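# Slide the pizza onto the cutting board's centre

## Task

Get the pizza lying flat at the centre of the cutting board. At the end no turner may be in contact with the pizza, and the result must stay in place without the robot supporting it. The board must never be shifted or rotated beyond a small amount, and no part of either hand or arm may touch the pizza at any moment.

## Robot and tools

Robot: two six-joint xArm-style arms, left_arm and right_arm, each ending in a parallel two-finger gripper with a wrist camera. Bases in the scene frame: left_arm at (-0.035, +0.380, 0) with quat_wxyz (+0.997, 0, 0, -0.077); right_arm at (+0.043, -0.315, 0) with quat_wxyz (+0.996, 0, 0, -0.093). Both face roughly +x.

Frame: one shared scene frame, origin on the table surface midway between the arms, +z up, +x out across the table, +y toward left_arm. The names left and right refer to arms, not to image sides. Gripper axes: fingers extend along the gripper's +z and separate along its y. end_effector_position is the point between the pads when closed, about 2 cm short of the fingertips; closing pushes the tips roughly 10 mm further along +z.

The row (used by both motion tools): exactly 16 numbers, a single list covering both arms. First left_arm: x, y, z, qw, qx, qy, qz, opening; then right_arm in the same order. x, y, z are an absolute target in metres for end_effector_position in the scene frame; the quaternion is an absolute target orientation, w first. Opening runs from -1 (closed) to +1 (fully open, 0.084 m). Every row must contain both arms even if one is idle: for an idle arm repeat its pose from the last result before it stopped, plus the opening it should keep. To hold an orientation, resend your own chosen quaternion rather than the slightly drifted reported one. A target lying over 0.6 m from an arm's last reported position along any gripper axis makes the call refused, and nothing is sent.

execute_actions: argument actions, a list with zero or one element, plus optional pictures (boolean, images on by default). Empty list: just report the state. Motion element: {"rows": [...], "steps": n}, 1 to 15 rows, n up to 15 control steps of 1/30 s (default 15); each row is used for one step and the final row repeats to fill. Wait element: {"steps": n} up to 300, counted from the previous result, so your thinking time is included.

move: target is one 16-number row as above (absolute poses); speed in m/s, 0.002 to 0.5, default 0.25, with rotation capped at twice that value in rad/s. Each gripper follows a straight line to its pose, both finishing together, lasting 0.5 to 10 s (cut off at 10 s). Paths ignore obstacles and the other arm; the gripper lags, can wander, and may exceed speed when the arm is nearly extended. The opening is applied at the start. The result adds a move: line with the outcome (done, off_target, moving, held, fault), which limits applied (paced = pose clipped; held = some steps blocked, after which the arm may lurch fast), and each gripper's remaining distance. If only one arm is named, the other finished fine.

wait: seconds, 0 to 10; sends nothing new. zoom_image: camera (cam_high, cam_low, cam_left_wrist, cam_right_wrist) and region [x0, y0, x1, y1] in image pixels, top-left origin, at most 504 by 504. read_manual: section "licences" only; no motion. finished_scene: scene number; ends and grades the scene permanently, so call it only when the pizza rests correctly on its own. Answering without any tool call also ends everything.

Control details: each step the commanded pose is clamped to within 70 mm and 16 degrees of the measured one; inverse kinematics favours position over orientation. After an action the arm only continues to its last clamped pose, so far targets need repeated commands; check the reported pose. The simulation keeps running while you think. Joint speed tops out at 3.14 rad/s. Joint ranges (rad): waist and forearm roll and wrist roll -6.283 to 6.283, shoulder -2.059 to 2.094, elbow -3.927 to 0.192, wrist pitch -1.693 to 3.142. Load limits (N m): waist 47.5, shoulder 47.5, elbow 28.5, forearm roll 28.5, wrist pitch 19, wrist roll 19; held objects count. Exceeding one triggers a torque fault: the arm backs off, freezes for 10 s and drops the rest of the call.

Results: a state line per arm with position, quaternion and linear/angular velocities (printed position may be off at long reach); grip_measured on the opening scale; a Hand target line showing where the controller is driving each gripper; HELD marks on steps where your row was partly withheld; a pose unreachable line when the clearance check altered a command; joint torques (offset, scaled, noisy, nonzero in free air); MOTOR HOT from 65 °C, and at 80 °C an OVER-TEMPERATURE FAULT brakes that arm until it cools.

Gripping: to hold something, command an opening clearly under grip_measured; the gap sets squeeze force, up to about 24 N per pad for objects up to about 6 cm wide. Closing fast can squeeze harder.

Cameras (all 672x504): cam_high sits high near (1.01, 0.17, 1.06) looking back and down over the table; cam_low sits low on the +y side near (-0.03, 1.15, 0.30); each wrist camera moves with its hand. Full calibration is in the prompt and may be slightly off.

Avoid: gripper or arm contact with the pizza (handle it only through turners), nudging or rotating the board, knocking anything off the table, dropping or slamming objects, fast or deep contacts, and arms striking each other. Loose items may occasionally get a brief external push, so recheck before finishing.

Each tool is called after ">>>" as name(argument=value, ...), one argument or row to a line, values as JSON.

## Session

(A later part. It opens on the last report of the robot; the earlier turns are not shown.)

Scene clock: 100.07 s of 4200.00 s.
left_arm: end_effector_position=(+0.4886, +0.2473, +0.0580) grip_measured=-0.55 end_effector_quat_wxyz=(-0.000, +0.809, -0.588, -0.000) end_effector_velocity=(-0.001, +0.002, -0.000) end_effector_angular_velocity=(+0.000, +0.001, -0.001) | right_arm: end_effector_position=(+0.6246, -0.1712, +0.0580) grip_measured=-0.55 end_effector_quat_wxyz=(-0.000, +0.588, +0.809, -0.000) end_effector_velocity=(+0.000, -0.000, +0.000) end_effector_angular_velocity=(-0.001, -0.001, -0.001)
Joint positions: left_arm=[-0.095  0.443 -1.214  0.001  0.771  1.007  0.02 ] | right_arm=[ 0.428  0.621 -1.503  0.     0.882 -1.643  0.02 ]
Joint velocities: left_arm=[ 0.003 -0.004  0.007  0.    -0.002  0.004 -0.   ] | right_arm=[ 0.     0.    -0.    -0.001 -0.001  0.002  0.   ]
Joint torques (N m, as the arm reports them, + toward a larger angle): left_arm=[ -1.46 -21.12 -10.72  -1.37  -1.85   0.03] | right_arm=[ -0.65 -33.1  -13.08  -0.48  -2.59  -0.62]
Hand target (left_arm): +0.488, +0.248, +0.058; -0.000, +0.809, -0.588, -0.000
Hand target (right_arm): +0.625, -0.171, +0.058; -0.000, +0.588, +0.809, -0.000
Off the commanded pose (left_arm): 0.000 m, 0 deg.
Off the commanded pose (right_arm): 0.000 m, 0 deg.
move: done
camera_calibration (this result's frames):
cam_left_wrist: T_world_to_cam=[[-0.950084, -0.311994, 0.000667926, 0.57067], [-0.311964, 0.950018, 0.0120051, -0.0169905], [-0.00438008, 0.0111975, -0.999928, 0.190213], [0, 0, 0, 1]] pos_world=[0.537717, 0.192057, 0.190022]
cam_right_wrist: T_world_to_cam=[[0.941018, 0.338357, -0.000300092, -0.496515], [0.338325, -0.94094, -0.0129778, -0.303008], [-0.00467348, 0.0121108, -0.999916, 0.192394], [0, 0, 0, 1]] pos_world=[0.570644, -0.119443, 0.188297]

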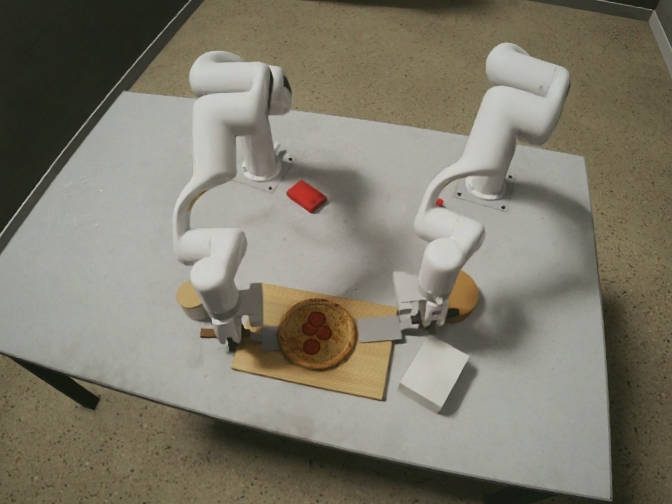

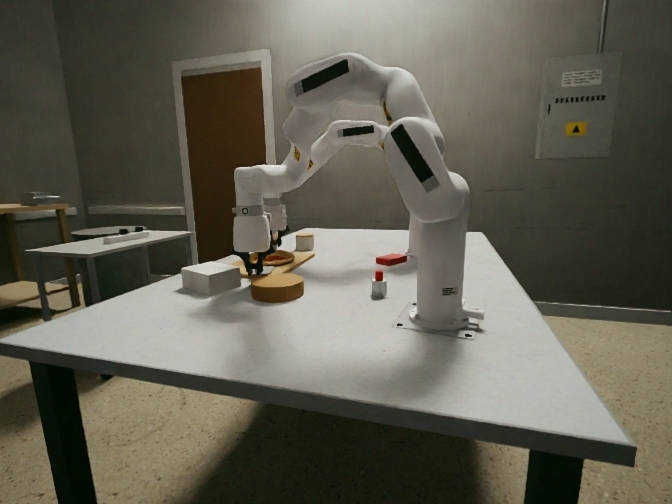

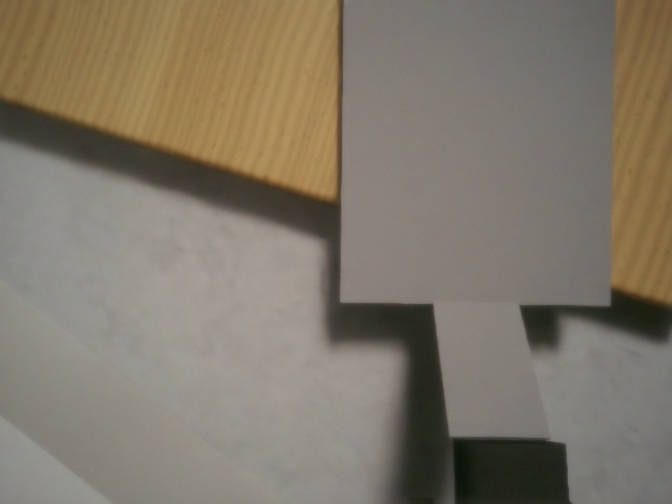

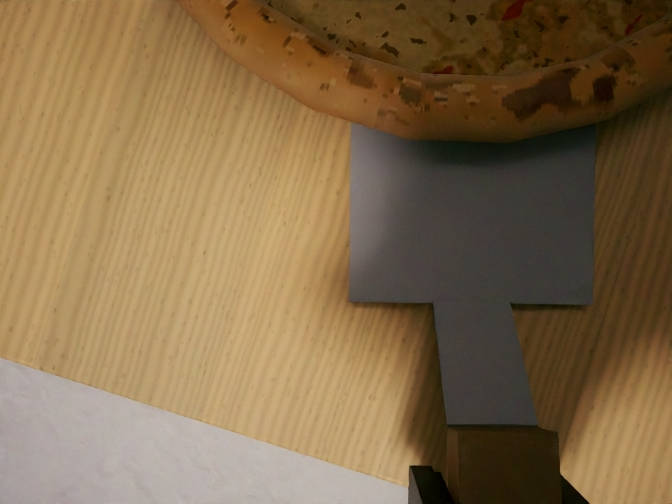

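>>> move(
  target=[0.4885,0.2475,0.06,0,0.809,-0.5878,0,-1,0.6246,-0.1712,0.078,0.0565,0.5864,0.807,-0.041,-1],
  speed=0.03,
)

>>> move(
  target=[0.4885,0.2475,0.06,0,0.809,-0.5878,0,-1,0.6339,-0.1997,0.078,0.0565,0.5864,0.807,-0.041,-1],
  speed=0.03,
)

Scene clock: 105.00 s of 4200.00 s.
left_arm: end_effector_position=(+0.4885, +0.2475, +0.0600) grip_measured=-0.55 end_effector_quat_wxyz=(-0.000, +0.809, -0.588, +0.000) end_effector_velocity=(+0.000, +0.000, +0.000) end_effector_angular_velocity=(-0.000, -0.000, +0.001) | right_arm: end_effector_position=(+0.6245, -0.1711, +0.0777) grip_measured=-0.55 end_effector_quat_wxyz=(+0.056, +0.586, +0.807, -0.041) end_effector_velocity=(+0.000, -0.001, +0.003) end_effector_angular_velocity=(-0.016, -0.007, -0.003)
Joint positions: left_arm=[-0.094  0.439 -1.215  0.     0.776  1.008  0.02 ] | right_arm=[ 0.472  0.588 -1.506 -0.173  0.922 -1.493  0.02 ]
Joint velocities: left_arm=[ 0.    -0.001  0.    -0.     0.001 -0.001  0.   ] | right_arm=[ 0.005 -0.005 -0.001 -0.021  0.006  0.02  -0.   ]
Joint torques (N m, as the arm reports them, + toward a larger angle): left_arm=[ -1.49 -21.22 -10.66  -1.38  -1.93   0.07] | right_arm=[ -1.05 -32.53 -13.19  -0.59  -2.46  -0.44]
Hand target (left_arm): +0.488, +0.248, +0.060; +0.000, +0.809, -0.588, +0.000
Hand target (right_arm): +0.624, -0.171, +0.078; +0.056, +0.586, +0.807, -0.041
Off the commanded pose (left_arm): 0.000 m, 0 deg.
Off the commanded pose (right_arm): 0.000 m, 0 deg.
move: done
camera_calibration (this result's frames):
cam_left_wrist: T_world_to_cam=[[-0.950099, -0.311945, 0.00104179, 0.570606], [-0.311913, 0.950039, 0.0116296, -0.0171963], [-0.00461754, 0.0107243, -0.999932, 0.192447], [0, 0, 0, 1]] pos_world=[0.537657, 0.192271, 0.19204]
cam_right_wrist: T_world_to_cam=[[0.941005, 0.338358, -0.0048847, -0.496095], [0.33631, -0.933516, 0.124268, -0.310749], [0.037487, -0.118579, -0.992237, 0.162854], [0, 0, 0, 1]] pos_world=[0.565231, -0.102921, 0.197783]

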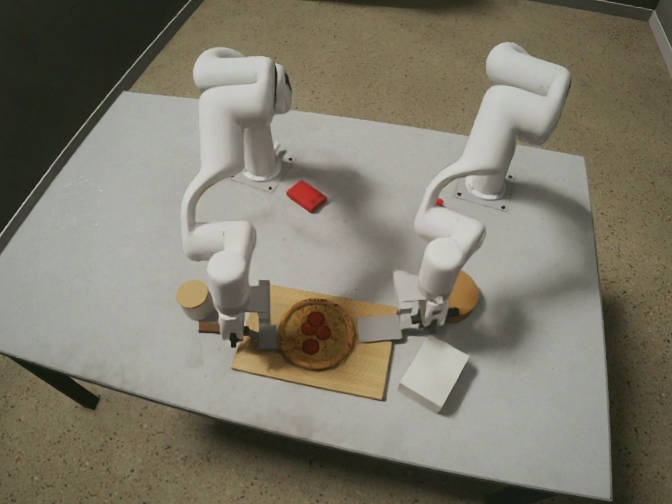

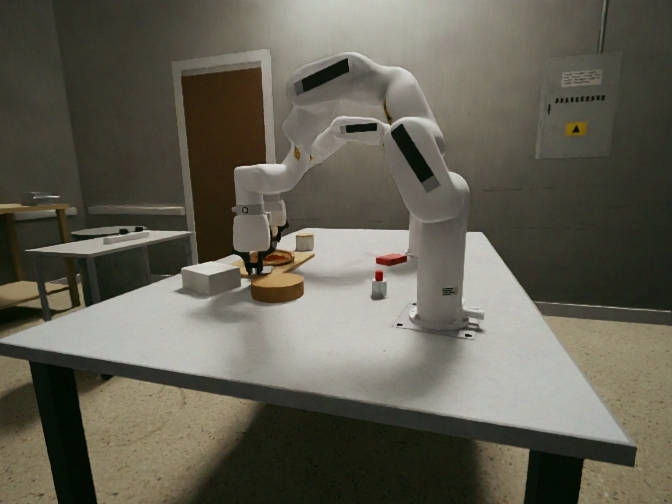

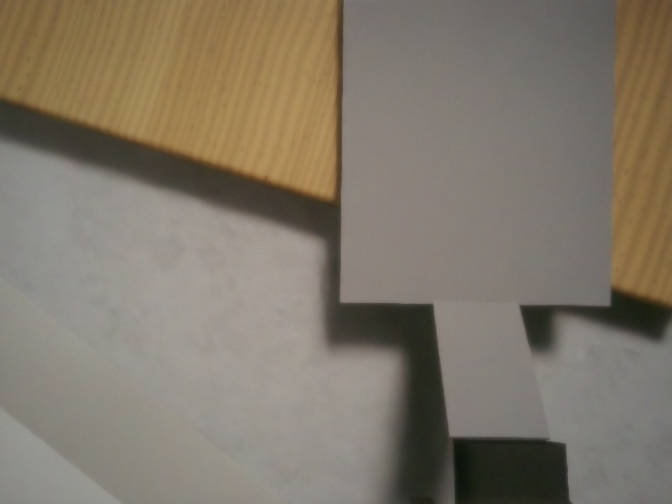

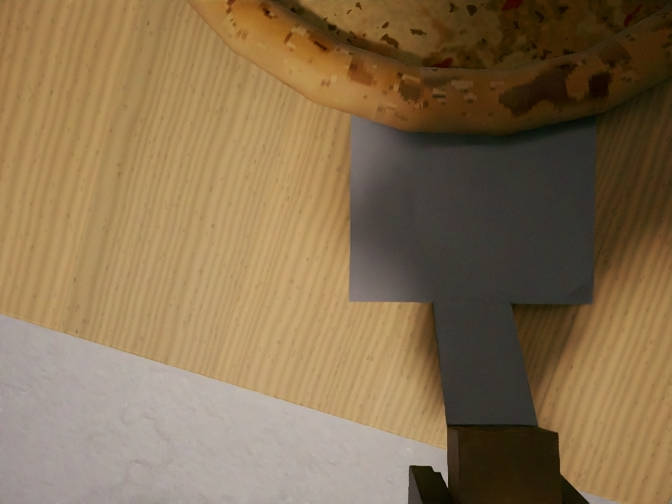

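Scene clock: 106.37 s of 4200.00 s.
left_arm: end_effector_position=(+0.4885, +0.2475, +0.0600) grip_measured=-0.55 end_effector_quat_wxyz=(+0.000, +0.809, -0.588, -0.000) end_effector_velocity=(+0.001, -0.000, +0.000) end_effector_angular_velocity=(-0.001, -0.002, +0.001) | right_arm: end_effector_position=(+0.6339, -0.1995, +0.0780) grip_measured=-0.55 end_effector_quat_wxyz=(+0.057, +0.586, +0.807, -0.041) end_effector_velocity=(+0.000, -0.002, -0.000) end_effector_angular_velocity=(-0.001, +0.001, +0.001)
Joint positions: left_arm=[-0.094  0.439 -1.215  0.     0.776  1.008  0.02 ] | right_arm=[ 0.423  0.593 -1.513 -0.176  0.917 -1.54   0.02 ]
Joint velocities: left_arm=[ 0.    -0.     0.    -0.    -0.002 -0.    -0.   ] | right_arm=[-0.003  0.001 -0.001 -0.001  0.001 -0.003 -0.   ]
Joint torques (N m, as the arm reports them, + toward a larger angle): left_arm=[ -1.26 -21.24 -10.58  -1.41  -1.9    0.05] | right_arm=[ -0.2  -33.05 -13.03  -0.47  -2.28  -0.65]
Hand target (left_arm): +0.488, +0.247, +0.060; +0.000, +0.809, -0.588, +0.000
Hand target (right_arm): +0.634, -0.200, +0.078; +0.057, +0.586, +0.807, -0.041
Off the commanded pose (left_arm): 0.000 m, 0 deg.
Off the commanded pose (right_arm): 0.000 m, 0 deg.
move: done
camera_calibration (this result's frames):
cam_left_wrist: T_world_to_cam=[[-0.950099, -0.311948, 0.00105576, 0.570606], [-0.311916, 0.950039, 0.0116326, -0.0171939], [-0.00463177, 0.0107228, -0.999932, 0.192471], [0, 0, 0, 1]] pos_world=[0.537661, 0.192271, 0.192055]
cam_right_wrist: T_world_to_cam=[[0.94113, 0.338015, -0.00441057, -0.495561], [0.335828, -0.933389, 0.126511, -0.340289], [0.038646, -0.120545, -0.991955, 0.158245], [0, 0, 0, 1]] pos_world=[0.57455, -0.131039, 0.197836]

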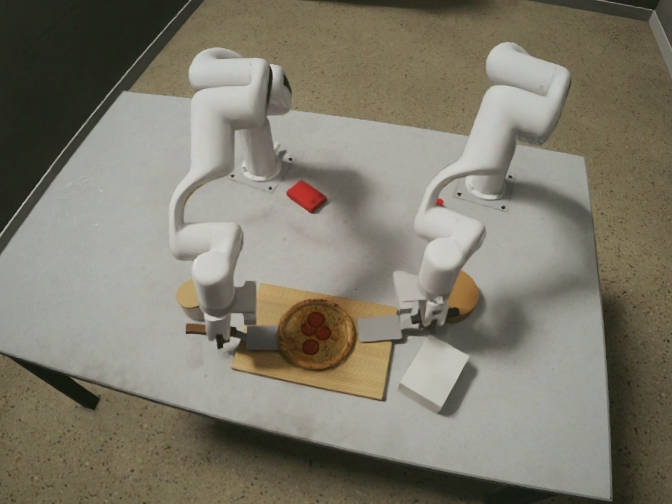

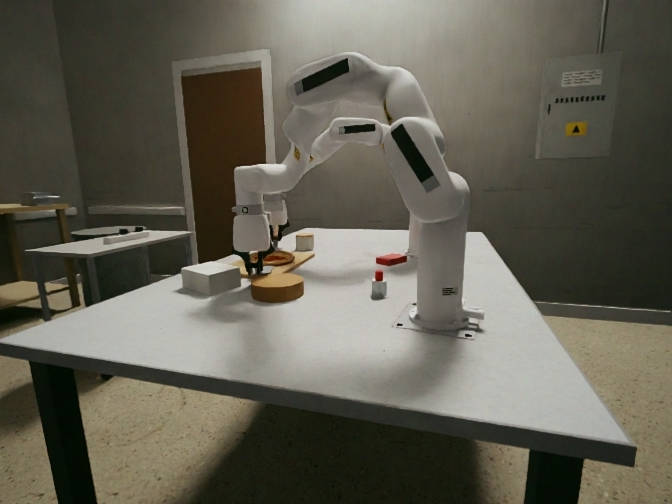

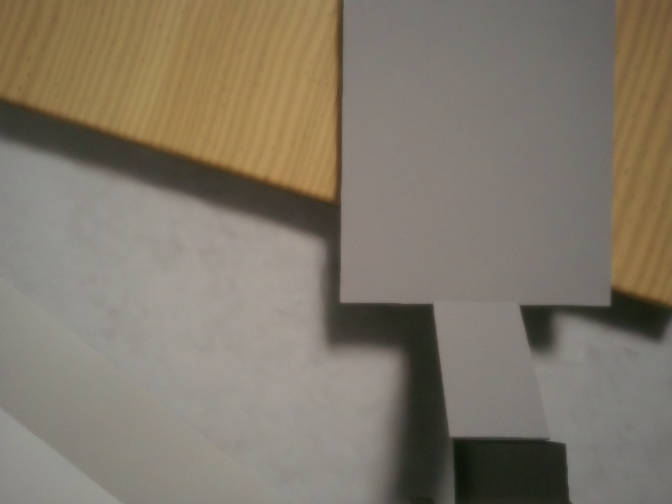

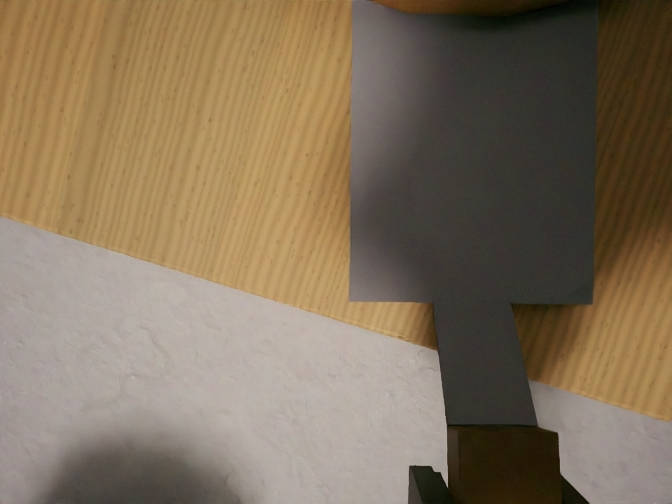

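Working.

>>> move(
  target=[0.4885,0.2475,0.10,0,0.809,-0.5878,0,-1,0.6463,-0.2378,0.078,0.0565,0.5864,0.807,-0.041,-1],
  speed=0.03,
)

>>> zoom_image(
  camera="cam_high",
  region=[220, 270, 420, 410],
)

Scene clock: 109.83 s of 4200.00 s.
left_arm: end_effector_position=(+0.4883, +0.2475, +0.0997) grip_measured=-0.55 end_effector_quat_wxyz=(+0.000, +0.809, -0.588, -0.000) end_effector_velocity=(-0.001, +0.000, +0.001) end_effector_angular_velocity=(+0.001, +0.004, -0.001) | right_arm: end_effector_position=(+0.6464, -0.2375, +0.0780) grip_measured=-0.55 end_effector_quat_wxyz=(+0.057, +0.586, +0.807, -0.041) end_effector_velocity=(+0.000, -0.002, -0.000) end_effector_angular_velocity=(+0.001, +0.001, -0.001)
Joint positions: left_arm=[-0.094  0.37  -1.24  -0.     0.87   1.008  0.02 ] | right_arm=[ 0.357  0.607 -1.534 -0.175  0.914 -1.607  0.02 ]
Joint velocities: left_arm=[ 0.    -0.002 -0.001 -0.     0.006  0.001  0.   ] | right_arm=[-0.003  0.002 -0.002  0.001  0.001 -0.002 -0.   ]
Joint torques (N m, as the arm reports them, + toward a larger angle): left_arm=[ -1.3  -20.77 -11.17  -1.46  -1.85   0.09] | right_arm=[ -0.51 -32.34 -12.82  -0.74  -2.35  -0.55]
Hand target (left_arm): +0.488, +0.247, +0.100; +0.000, +0.809, -0.588, +0.000
Hand target (right_arm): +0.646, -0.238, +0.078; +0.057, +0.586, +0.807, -0.041
Off the commanded pose (left_arm): 0.000 m, 0 deg.
Off the commanded pose (right_arm): 0.000 m, 0 deg.
move: done
camera_calibration (this result's frames):
cam_left_wrist: T_world_to_cam=[[-0.950137, -0.311829, 0.00128437, 0.57037], [-0.311794, 0.950078, 0.0116448, -0.0177836], [-0.00485143, 0.0106637, -0.999931, 0.232332], [0, 0, 0, 1]] pos_world=[0.537512, 0.192276, 0.23179]
cam_right_wrist: T_world_to_cam=[[0.941128, 0.338021, -0.00434844, -0.494401], [0.335823, -0.93338, 0.126589, -0.380028], [0.0387309, -0.120597, -0.991946, 0.153122], [0, 0, 0, 1]] pos_world=[0.586987, -0.169126, 0.197846]

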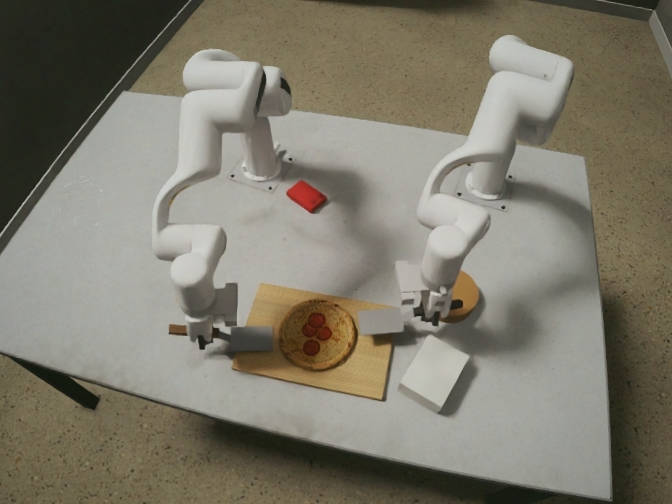

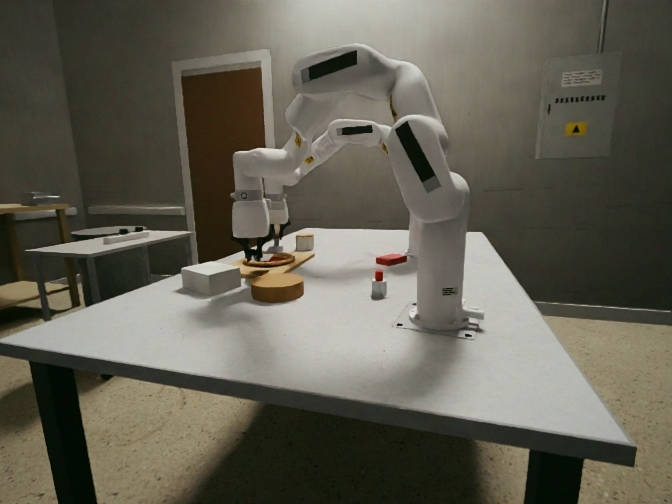

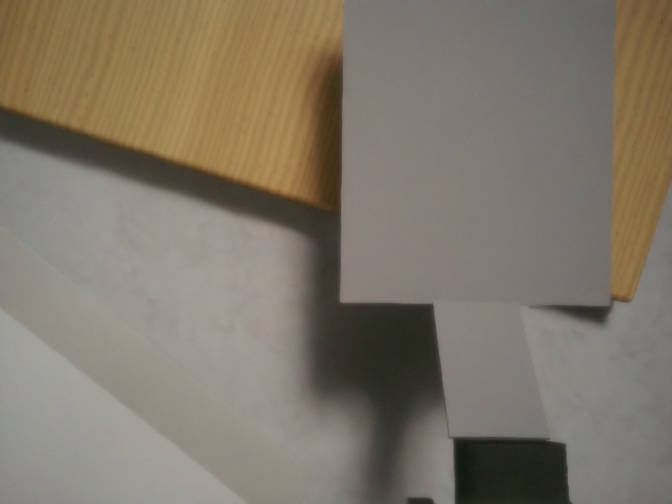

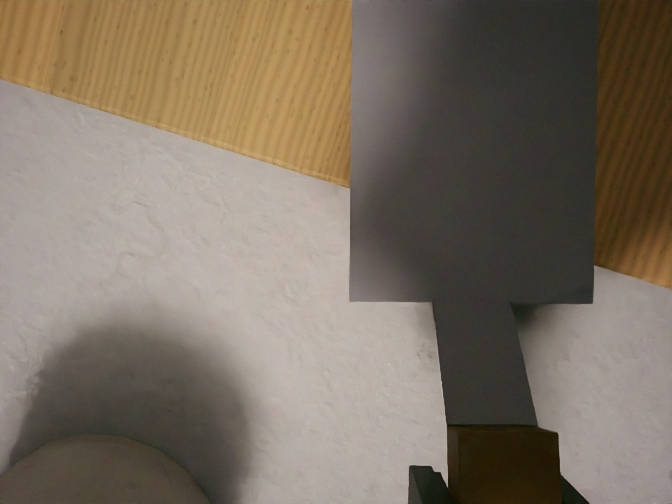

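Region (220, 270, 420, 410) of cam_high's 672x504 image, scaled by 2.520, with more detail than that image has; it fills the top 353 rows of this view, and the rest is white.

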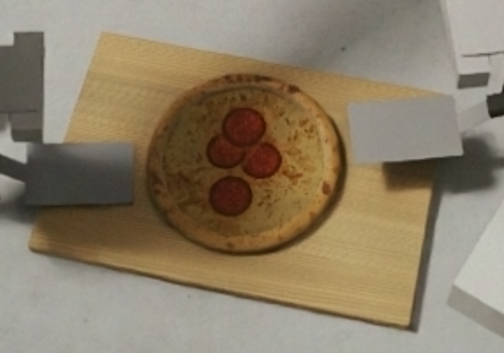

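>>> move(
  target=[0.47,0.28,0.14,0,0.809,-0.5878,0,-1,0.63,-0.27,0.15,0,0.5878,0.809,0,-1],
  speed=0.15,
)

>>> move(
  target=[0.25,0.22,0.12,0,0.7744,-0.6327,0,-1,0.36,-0.24,0.14,0,0.6327,0.7744,0,-1],
)

>>> move(
  target=[0.25,0.22,0.038,0,0.7744,-0.6327,0,-1,0.35,-0.24,0.038,0,0.6327,0.7744,0,-1],
  speed=0.1,
)

>>> move(
  target=[0.25,0.22,0.038,0,0.7744,-0.6327,0,0.2,0.35,-0.24,0.038,0,0.6327,0.7744,0,0.2],
)

>>> finished_scene(
  scene=1,
)

Scene clock: 114.23 s of 4200.00 s.
left_arm: end_effector_position=(+0.4698, +0.2799, +0.1397) grip_measured=-0.55 end_effector_quat_wxyz=(-0.000, +0.809, -0.588, -0.000) end_effector_velocity=(-0.000, +0.001, +0.002) end_effector_angular_velocity=(-0.001, -0.002, +0.002) | right_arm: end_effector_position=(+0.6300, -0.2698, +0.1494) grip_measured=-0.55 end_effector_quat_wxyz=(+0.000, +0.588, +0.809, -0.000) end_effector_velocity=(-0.000, -0.002, +0.003) end_effector_angular_velocity=(+0.004, +0.001, +0.000)
Joint positions: left_arm=[-0.042  0.232 -1.169  0.     0.937  1.06   0.02 ] | right_arm=[ 0.262  0.462 -1.531 -0.001  1.068 -1.808  0.02 ]
Joint velocities: left_arm=[ 0.002 -0.006  0.002 -0.001  0.002  0.001  0.   ] | right_arm=[-0.004 -0.003 -0.005  0.005  0.009 -0.007  0.   ]
Joint torques (N m, as the arm reports them, + toward a larger angle): left_arm=[ -1.49 -19.13 -11.45  -1.46  -1.84   0.1 ] | right_arm=[ -0.2  -30.48 -13.61  -0.68  -2.38  -0.5 ]
Hand target (left_arm): +0.470, +0.280, +0.140; -0.000, +0.809, -0.588, -0.000
Hand target (right_arm): +0.630, -0.270, +0.150; +0.000, +0.588, +0.809, +0.000
Off the commanded pose (left_arm): 0.000 m, 0 deg.
Off the commanded pose (right_arm): 0.001 m, 0 deg.
After step 90, 0.33 s passed at rest.
move: done
camera_calibration (this result's frames):
cam_left_wrist: T_world_to_cam=[[-0.950166, -0.311741, 0.00118312, 0.562863], [-0.311705, 0.950103, 0.0120332, -0.0548862], [-0.00487534, 0.0110648, -0.999927, 0.271748], [0, 0, 0, 1]] pos_world=[0.51903, 0.224608, 0.271723]
cam_right_wrist: T_world_to_cam=[[0.94088, 0.338739, -0.00015935, -0.468051], [0.338712, -0.94081, -0.0122898, -0.396742], [-0.00431294, 0.0115092, -0.999924, 0.284647], [0, 0, 0, 1]] pos_world=[0.575989, -0.217988, 0.279675]

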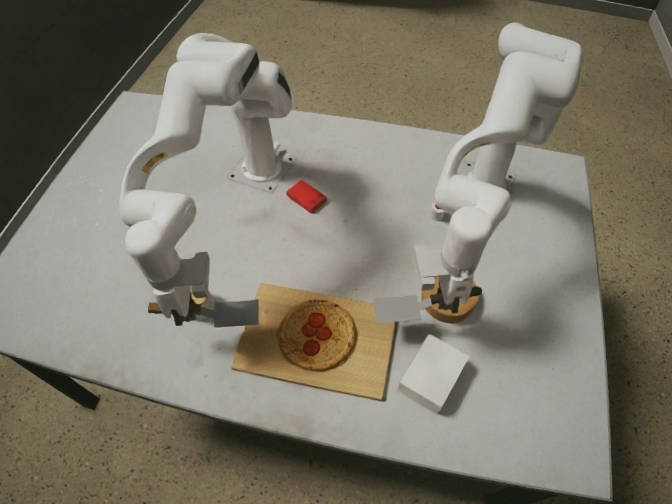

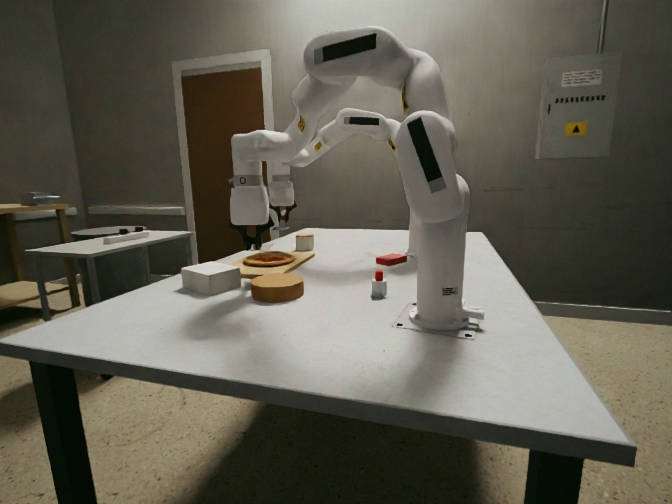

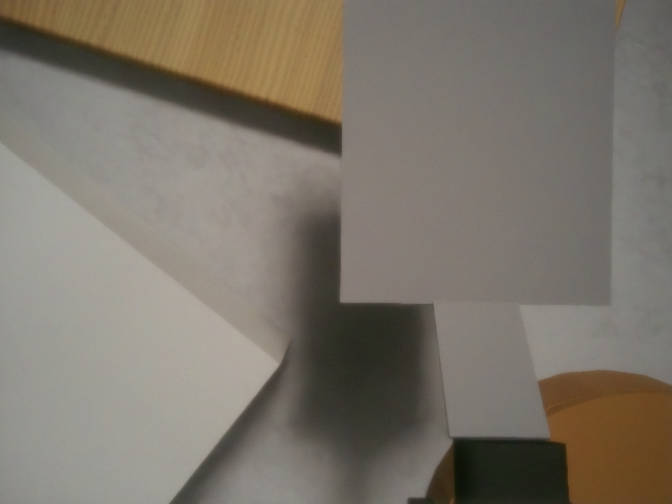

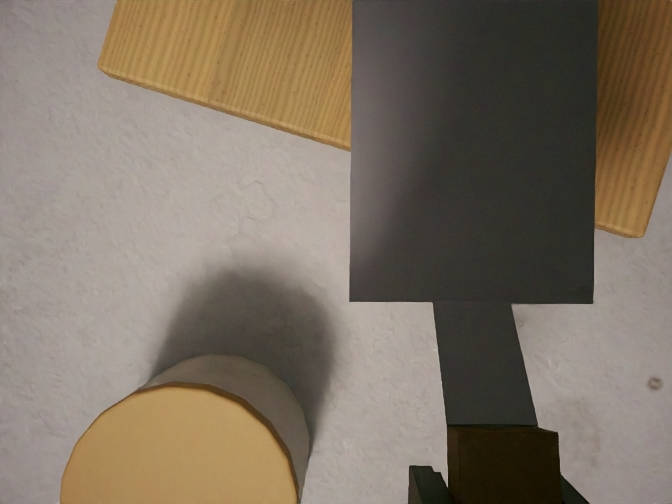

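Scene clock: 116.07 s of 4200.00 s.
left_arm: end_effector_position=(+0.2501, +0.2189, +0.1198) grip_measured=-0.55 end_effector_quat_wxyz=(+0.001, +0.775, -0.633, +0.000) end_effector_velocity=(-0.001, -0.001, +0.001) end_effector_angular_velocity=(-0.001, -0.002, +0.001) | right_arm: end_effector_position=(+0.3600, -0.2409, +0.1393) grip_measured=-0.55 end_effector_quat_wxyz=(-0.000, +0.633, +0.774, -0.000) end_effector_velocity=(-0.002, +0.000, +0.001) end_effector_angular_velocity=(-0.001, -0.002, +0.000)
Joint positions: left_arm=[-0.359 -0.355 -0.452 -0.003  0.807  0.858  0.02 ] | right_arm=[ 0.414 -0.409 -0.471  0.     0.881 -1.542  0.02 ]
Joint velocities: left_arm=[-0.003 -0.004  0.002 -0.    -0.    -0.004 -0.   ] | right_arm=[ 0.003 -0.011  0.006 -0.002  0.003  0.004  0.   ]
Joint torques (N m, as the arm reports them, + toward a larger angle): left_arm=[ -1.37  -9.21 -10.91  -1.4   -1.86   0.1 ] | right_arm=[ -0.38 -10.91 -12.88  -0.46  -2.38  -0.48]
Hand target (left_arm): +0.250, +0.219, +0.120; +0.001, +0.774, -0.633, +0.000
Hand target (right_arm): +0.360, -0.241, +0.140; -0.000, +0.633, +0.774, -0.000
Off the commanded pose (left_arm): 0.001 m, 0 deg.
Off the commanded pose (right_arm): 0.001 m, 0 deg.
move: done
camera_calibration (this result's frames):
cam_left_wrist: T_world_to_cam=[[-0.979218, -0.202792, 0.00259615, 0.318363], [-0.202756, 0.979176, 0.0101925, -0.0986079], [-0.00460905, 0.00945432, -0.999945, 0.251719], [0, 0, 0, 1]] pos_world=[0.292913, 0.158736, 0.251883]
cam_right_wrist: T_world_to_cam=[[0.973373, 0.229226, -0.00105498, -0.261769], [0.229193, -0.97329, -0.0132909, -0.246506], [-0.00407344, 0.0126952, -0.999911, 0.273263], [0, 0, 0, 1]] pos_world=[0.312409, -0.183387, 0.269686]

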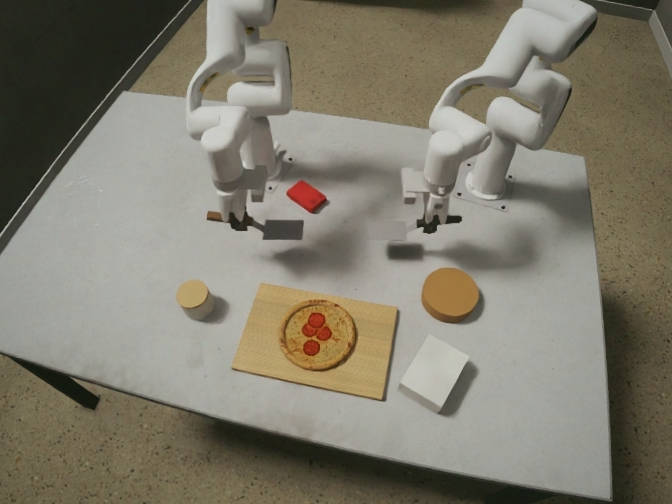

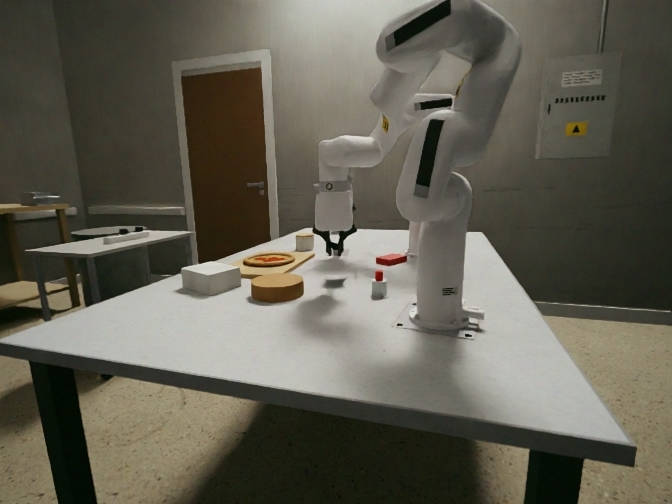

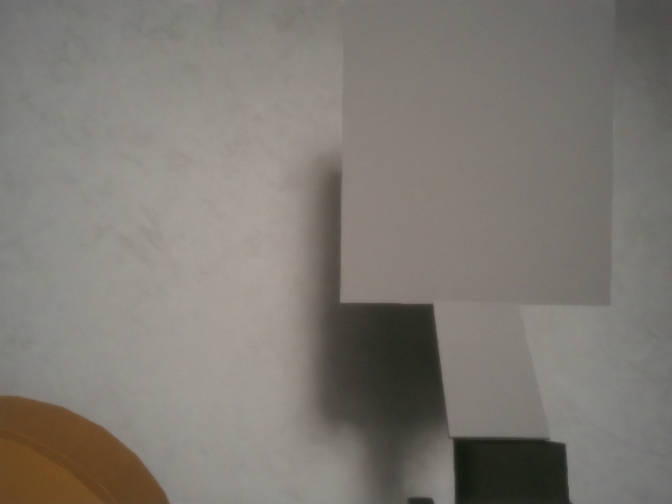

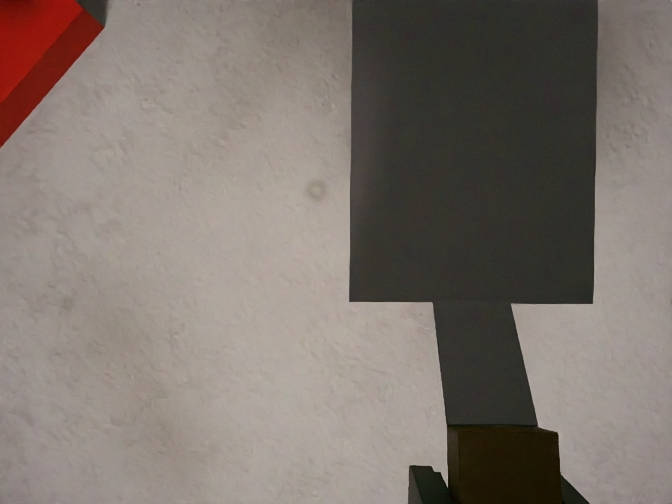

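Scene clock: 117.63 s of 4200.00 s.
left_arm: end_effector_position=(+0.2504, +0.2200, +0.0381) grip_measured=-0.55 end_effector_quat_wxyz=(-0.000, +0.775, -0.633, +0.000) end_effector_velocity=(+0.000, -0.000, -0.001) end_effector_angular_velocity=(-0.000, +0.000, +0.002) | right_arm: end_effector_position=(+0.3502, -0.2403, +0.0384) grip_measured=-0.55 end_effector_quat_wxyz=(+0.000, +0.633, +0.774, -0.000) end_effector_velocity=(+0.001, +0.000, -0.002) end_effector_angular_velocity=(-0.000, -0.003, +0.002)
Joint positions: left_arm=[-0.358 -0.108 -0.381  0.001  0.488  0.857  0.02 ] | right_arm=[ 0.424 -0.148 -0.339 -0.002  0.487 -1.531  0.02 ]
Joint velocities: left_arm=[ 0.     0.005 -0.    -0.001 -0.005 -0.001 -0.   ] | right_arm=[ 0.     0.009 -0.001 -0.002 -0.011 -0.    -0.   ]
Joint torques (N m, as the arm reports them, + toward a larger angle): left_arm=[ -1.55 -11.18  -8.61  -1.25  -1.89   0.01] | right_arm=[ -0.72 -13.49  -9.74  -0.63  -2.45  -0.66]
Hand target (left_arm): +0.250, +0.220, +0.038; -0.000, +0.775, -0.633, -0.000
Hand target (right_arm): +0.350, -0.240, +0.038; +0.000, +0.633, +0.774, -0.000
Off the commanded pose (left_arm): 0.000 m, 0 deg.
Off the commanded pose (right_arm): 0.001 m, 0 deg.
move: done
camera_calibration (this result's frames):
cam_left_wrist: T_world_to_cam=[[-0.979224, -0.20278, 0.000507806, 0.319086], [-0.20276, 0.979158, 0.0117446, -0.0987831], [-0.0028788, 0.0113977, -0.999931, 0.169144], [0, 0, 0, 1]] pos_world=[0.292914, 0.159501, 0.170131]
cam_right_wrist: T_world_to_cam=[[0.973425, 0.229004, 0.0000538888, -0.252599], [0.228988, -0.973354, -0.0121278, -0.244946], [-0.00272486, 0.0118178, -0.999926, 0.17159], [0, 0, 0, 1]] pos_world=[0.302444, -0.182601, 0.16862]

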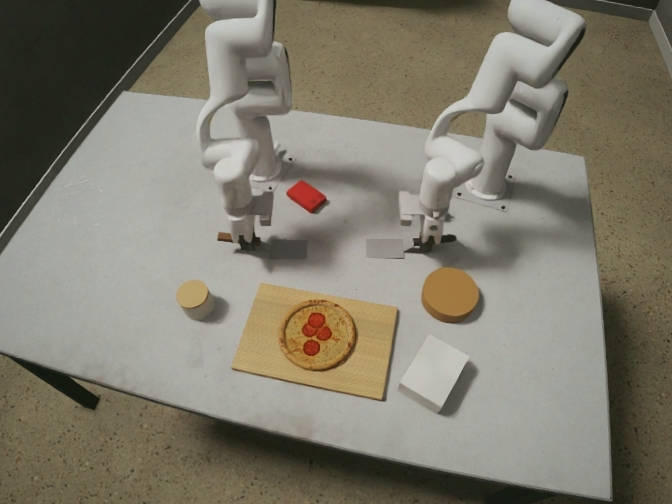

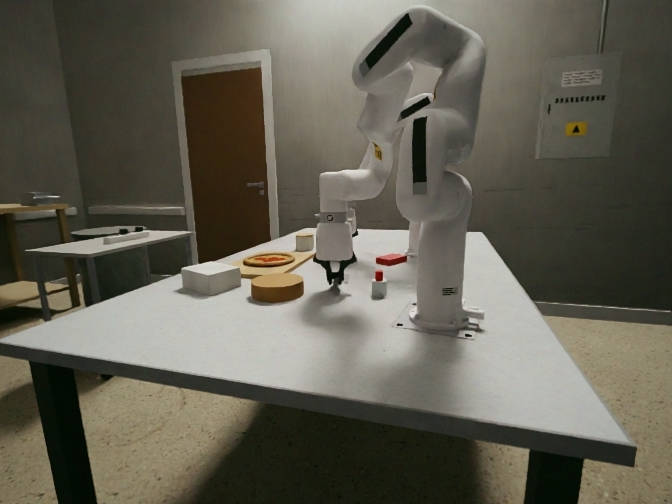

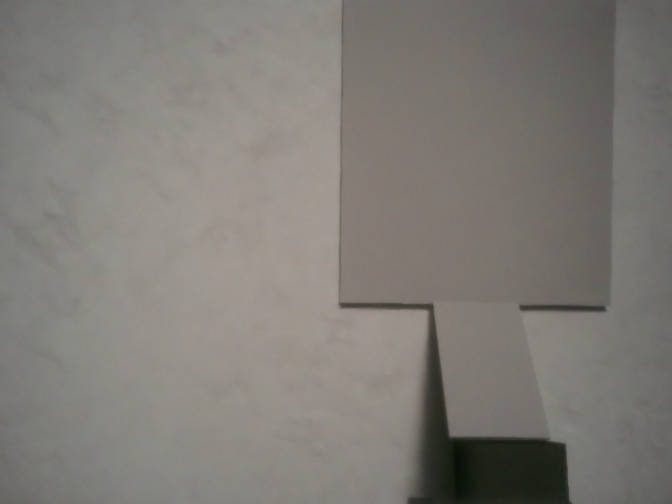

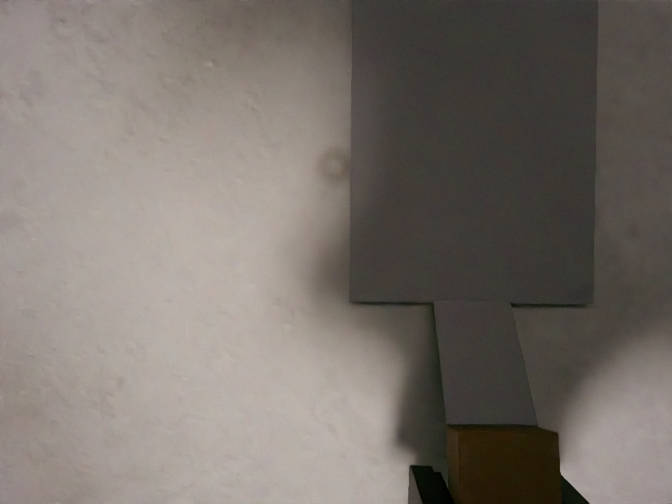

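Scene clock: 118.33 s of 4200.00 s.
left_arm: end_effector_position=(+0.2500, +0.2200, +0.0380) grip_measured=+0.19 end_effector_quat_wxyz=(-0.000, +0.774, -0.633, +0.000) end_effector_velocity=(-0.000, -0.000, -0.000) end_effector_angular_velocity=(-0.001, +0.000, +0.001) | right_arm: end_effector_position=(+0.3500, -0.2400, +0.0380) grip_measured=+0.19 end_effector_quat_wxyz=(+0.000, +0.633, +0.774, -0.000) end_effector_velocity=(+0.000, +0.000, -0.000) end_effector_angular_velocity=(+0.001, -0.000, +0.001)
Joint positions: left_arm=[-0.358 -0.109 -0.38   0.     0.488  0.858  0.052] | right_arm=[ 0.425 -0.147 -0.338 -0.     0.485 -1.532  0.052]
Joint velocities: left_arm=[ 0.    -0.     0.    -0.001 -0.001  0.     0.   ] | right_arm=[ 0.     0.001  0.     0.001 -0.002 -0.002  0.   ]
Joint torques (N m, as the arm reports them, + toward a larger angle): left_arm=[ -1.5  -10.97  -8.44  -1.31  -1.8    0.15] | right_arm=[ -0.38 -12.88  -9.47  -0.55  -2.37  -0.56]
Hand target (left_arm): +0.250, +0.220, +0.038; -0.000, +0.774, -0.633, -0.000
Hand target (right_arm): +0.350, -0.240, +0.038; +0.000, +0.633, +0.774, -0.000
Off the commanded pose (left_arm): 0.000 m, 0 deg.
Off the commanded pose (right_arm): 0.000 m, 0 deg.
move: done
camera_calibration (this result's frames):
cam_left_wrist: T_world_to_cam=[[-0.979289, -0.202463, 0.00101923, 0.318683], [-0.202438, 0.979226, 0.0116282, -0.0989845], [-0.00335233, 0.011181, -0.999932, 0.169249], [0, 0, 0, 1]] pos_world=[0.292612, 0.159557, 0.170063]
cam_right_wrist: T_world_to_cam=[[0.973266, 0.229679, -0.000262973, -0.252224], [0.229656, -0.973186, -0.0129332, -0.244821], [-0.00322641, 0.0125271, -0.999916, 0.171559], [0, 0, 0, 1]] pos_world=[0.30226, -0.182475, 0.168312]

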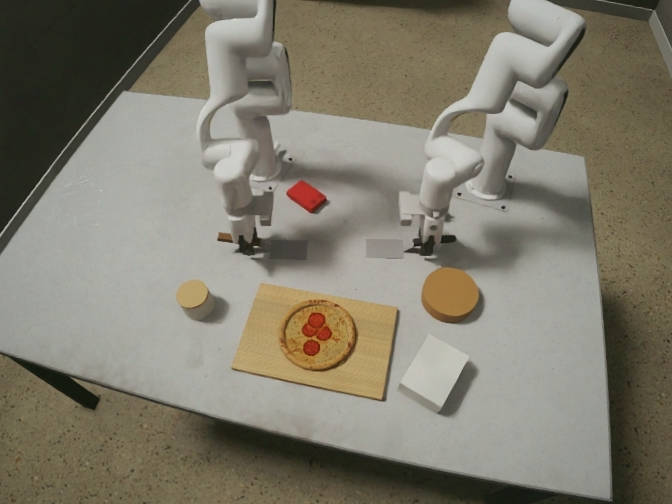

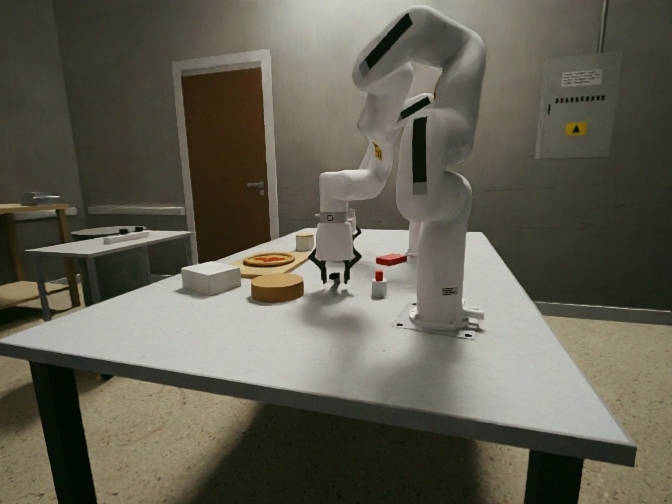

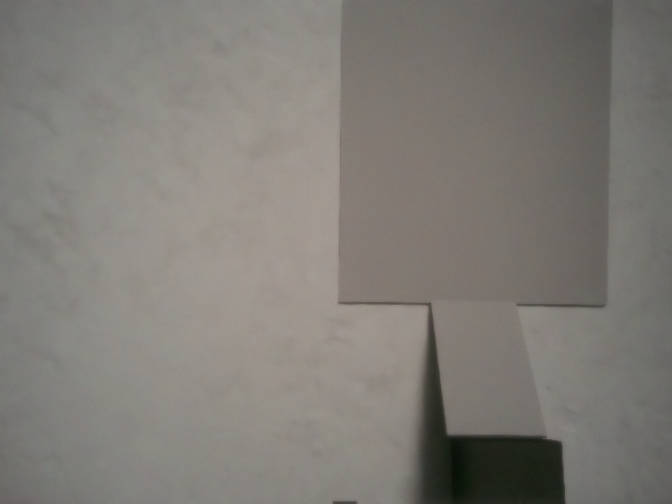

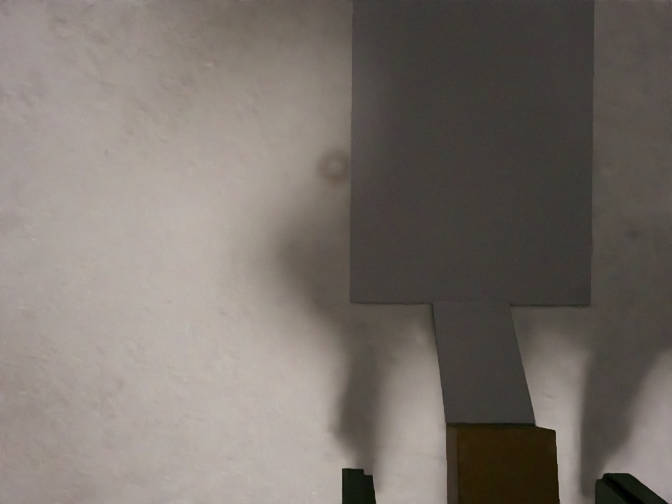

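The scene is finished: the task was done.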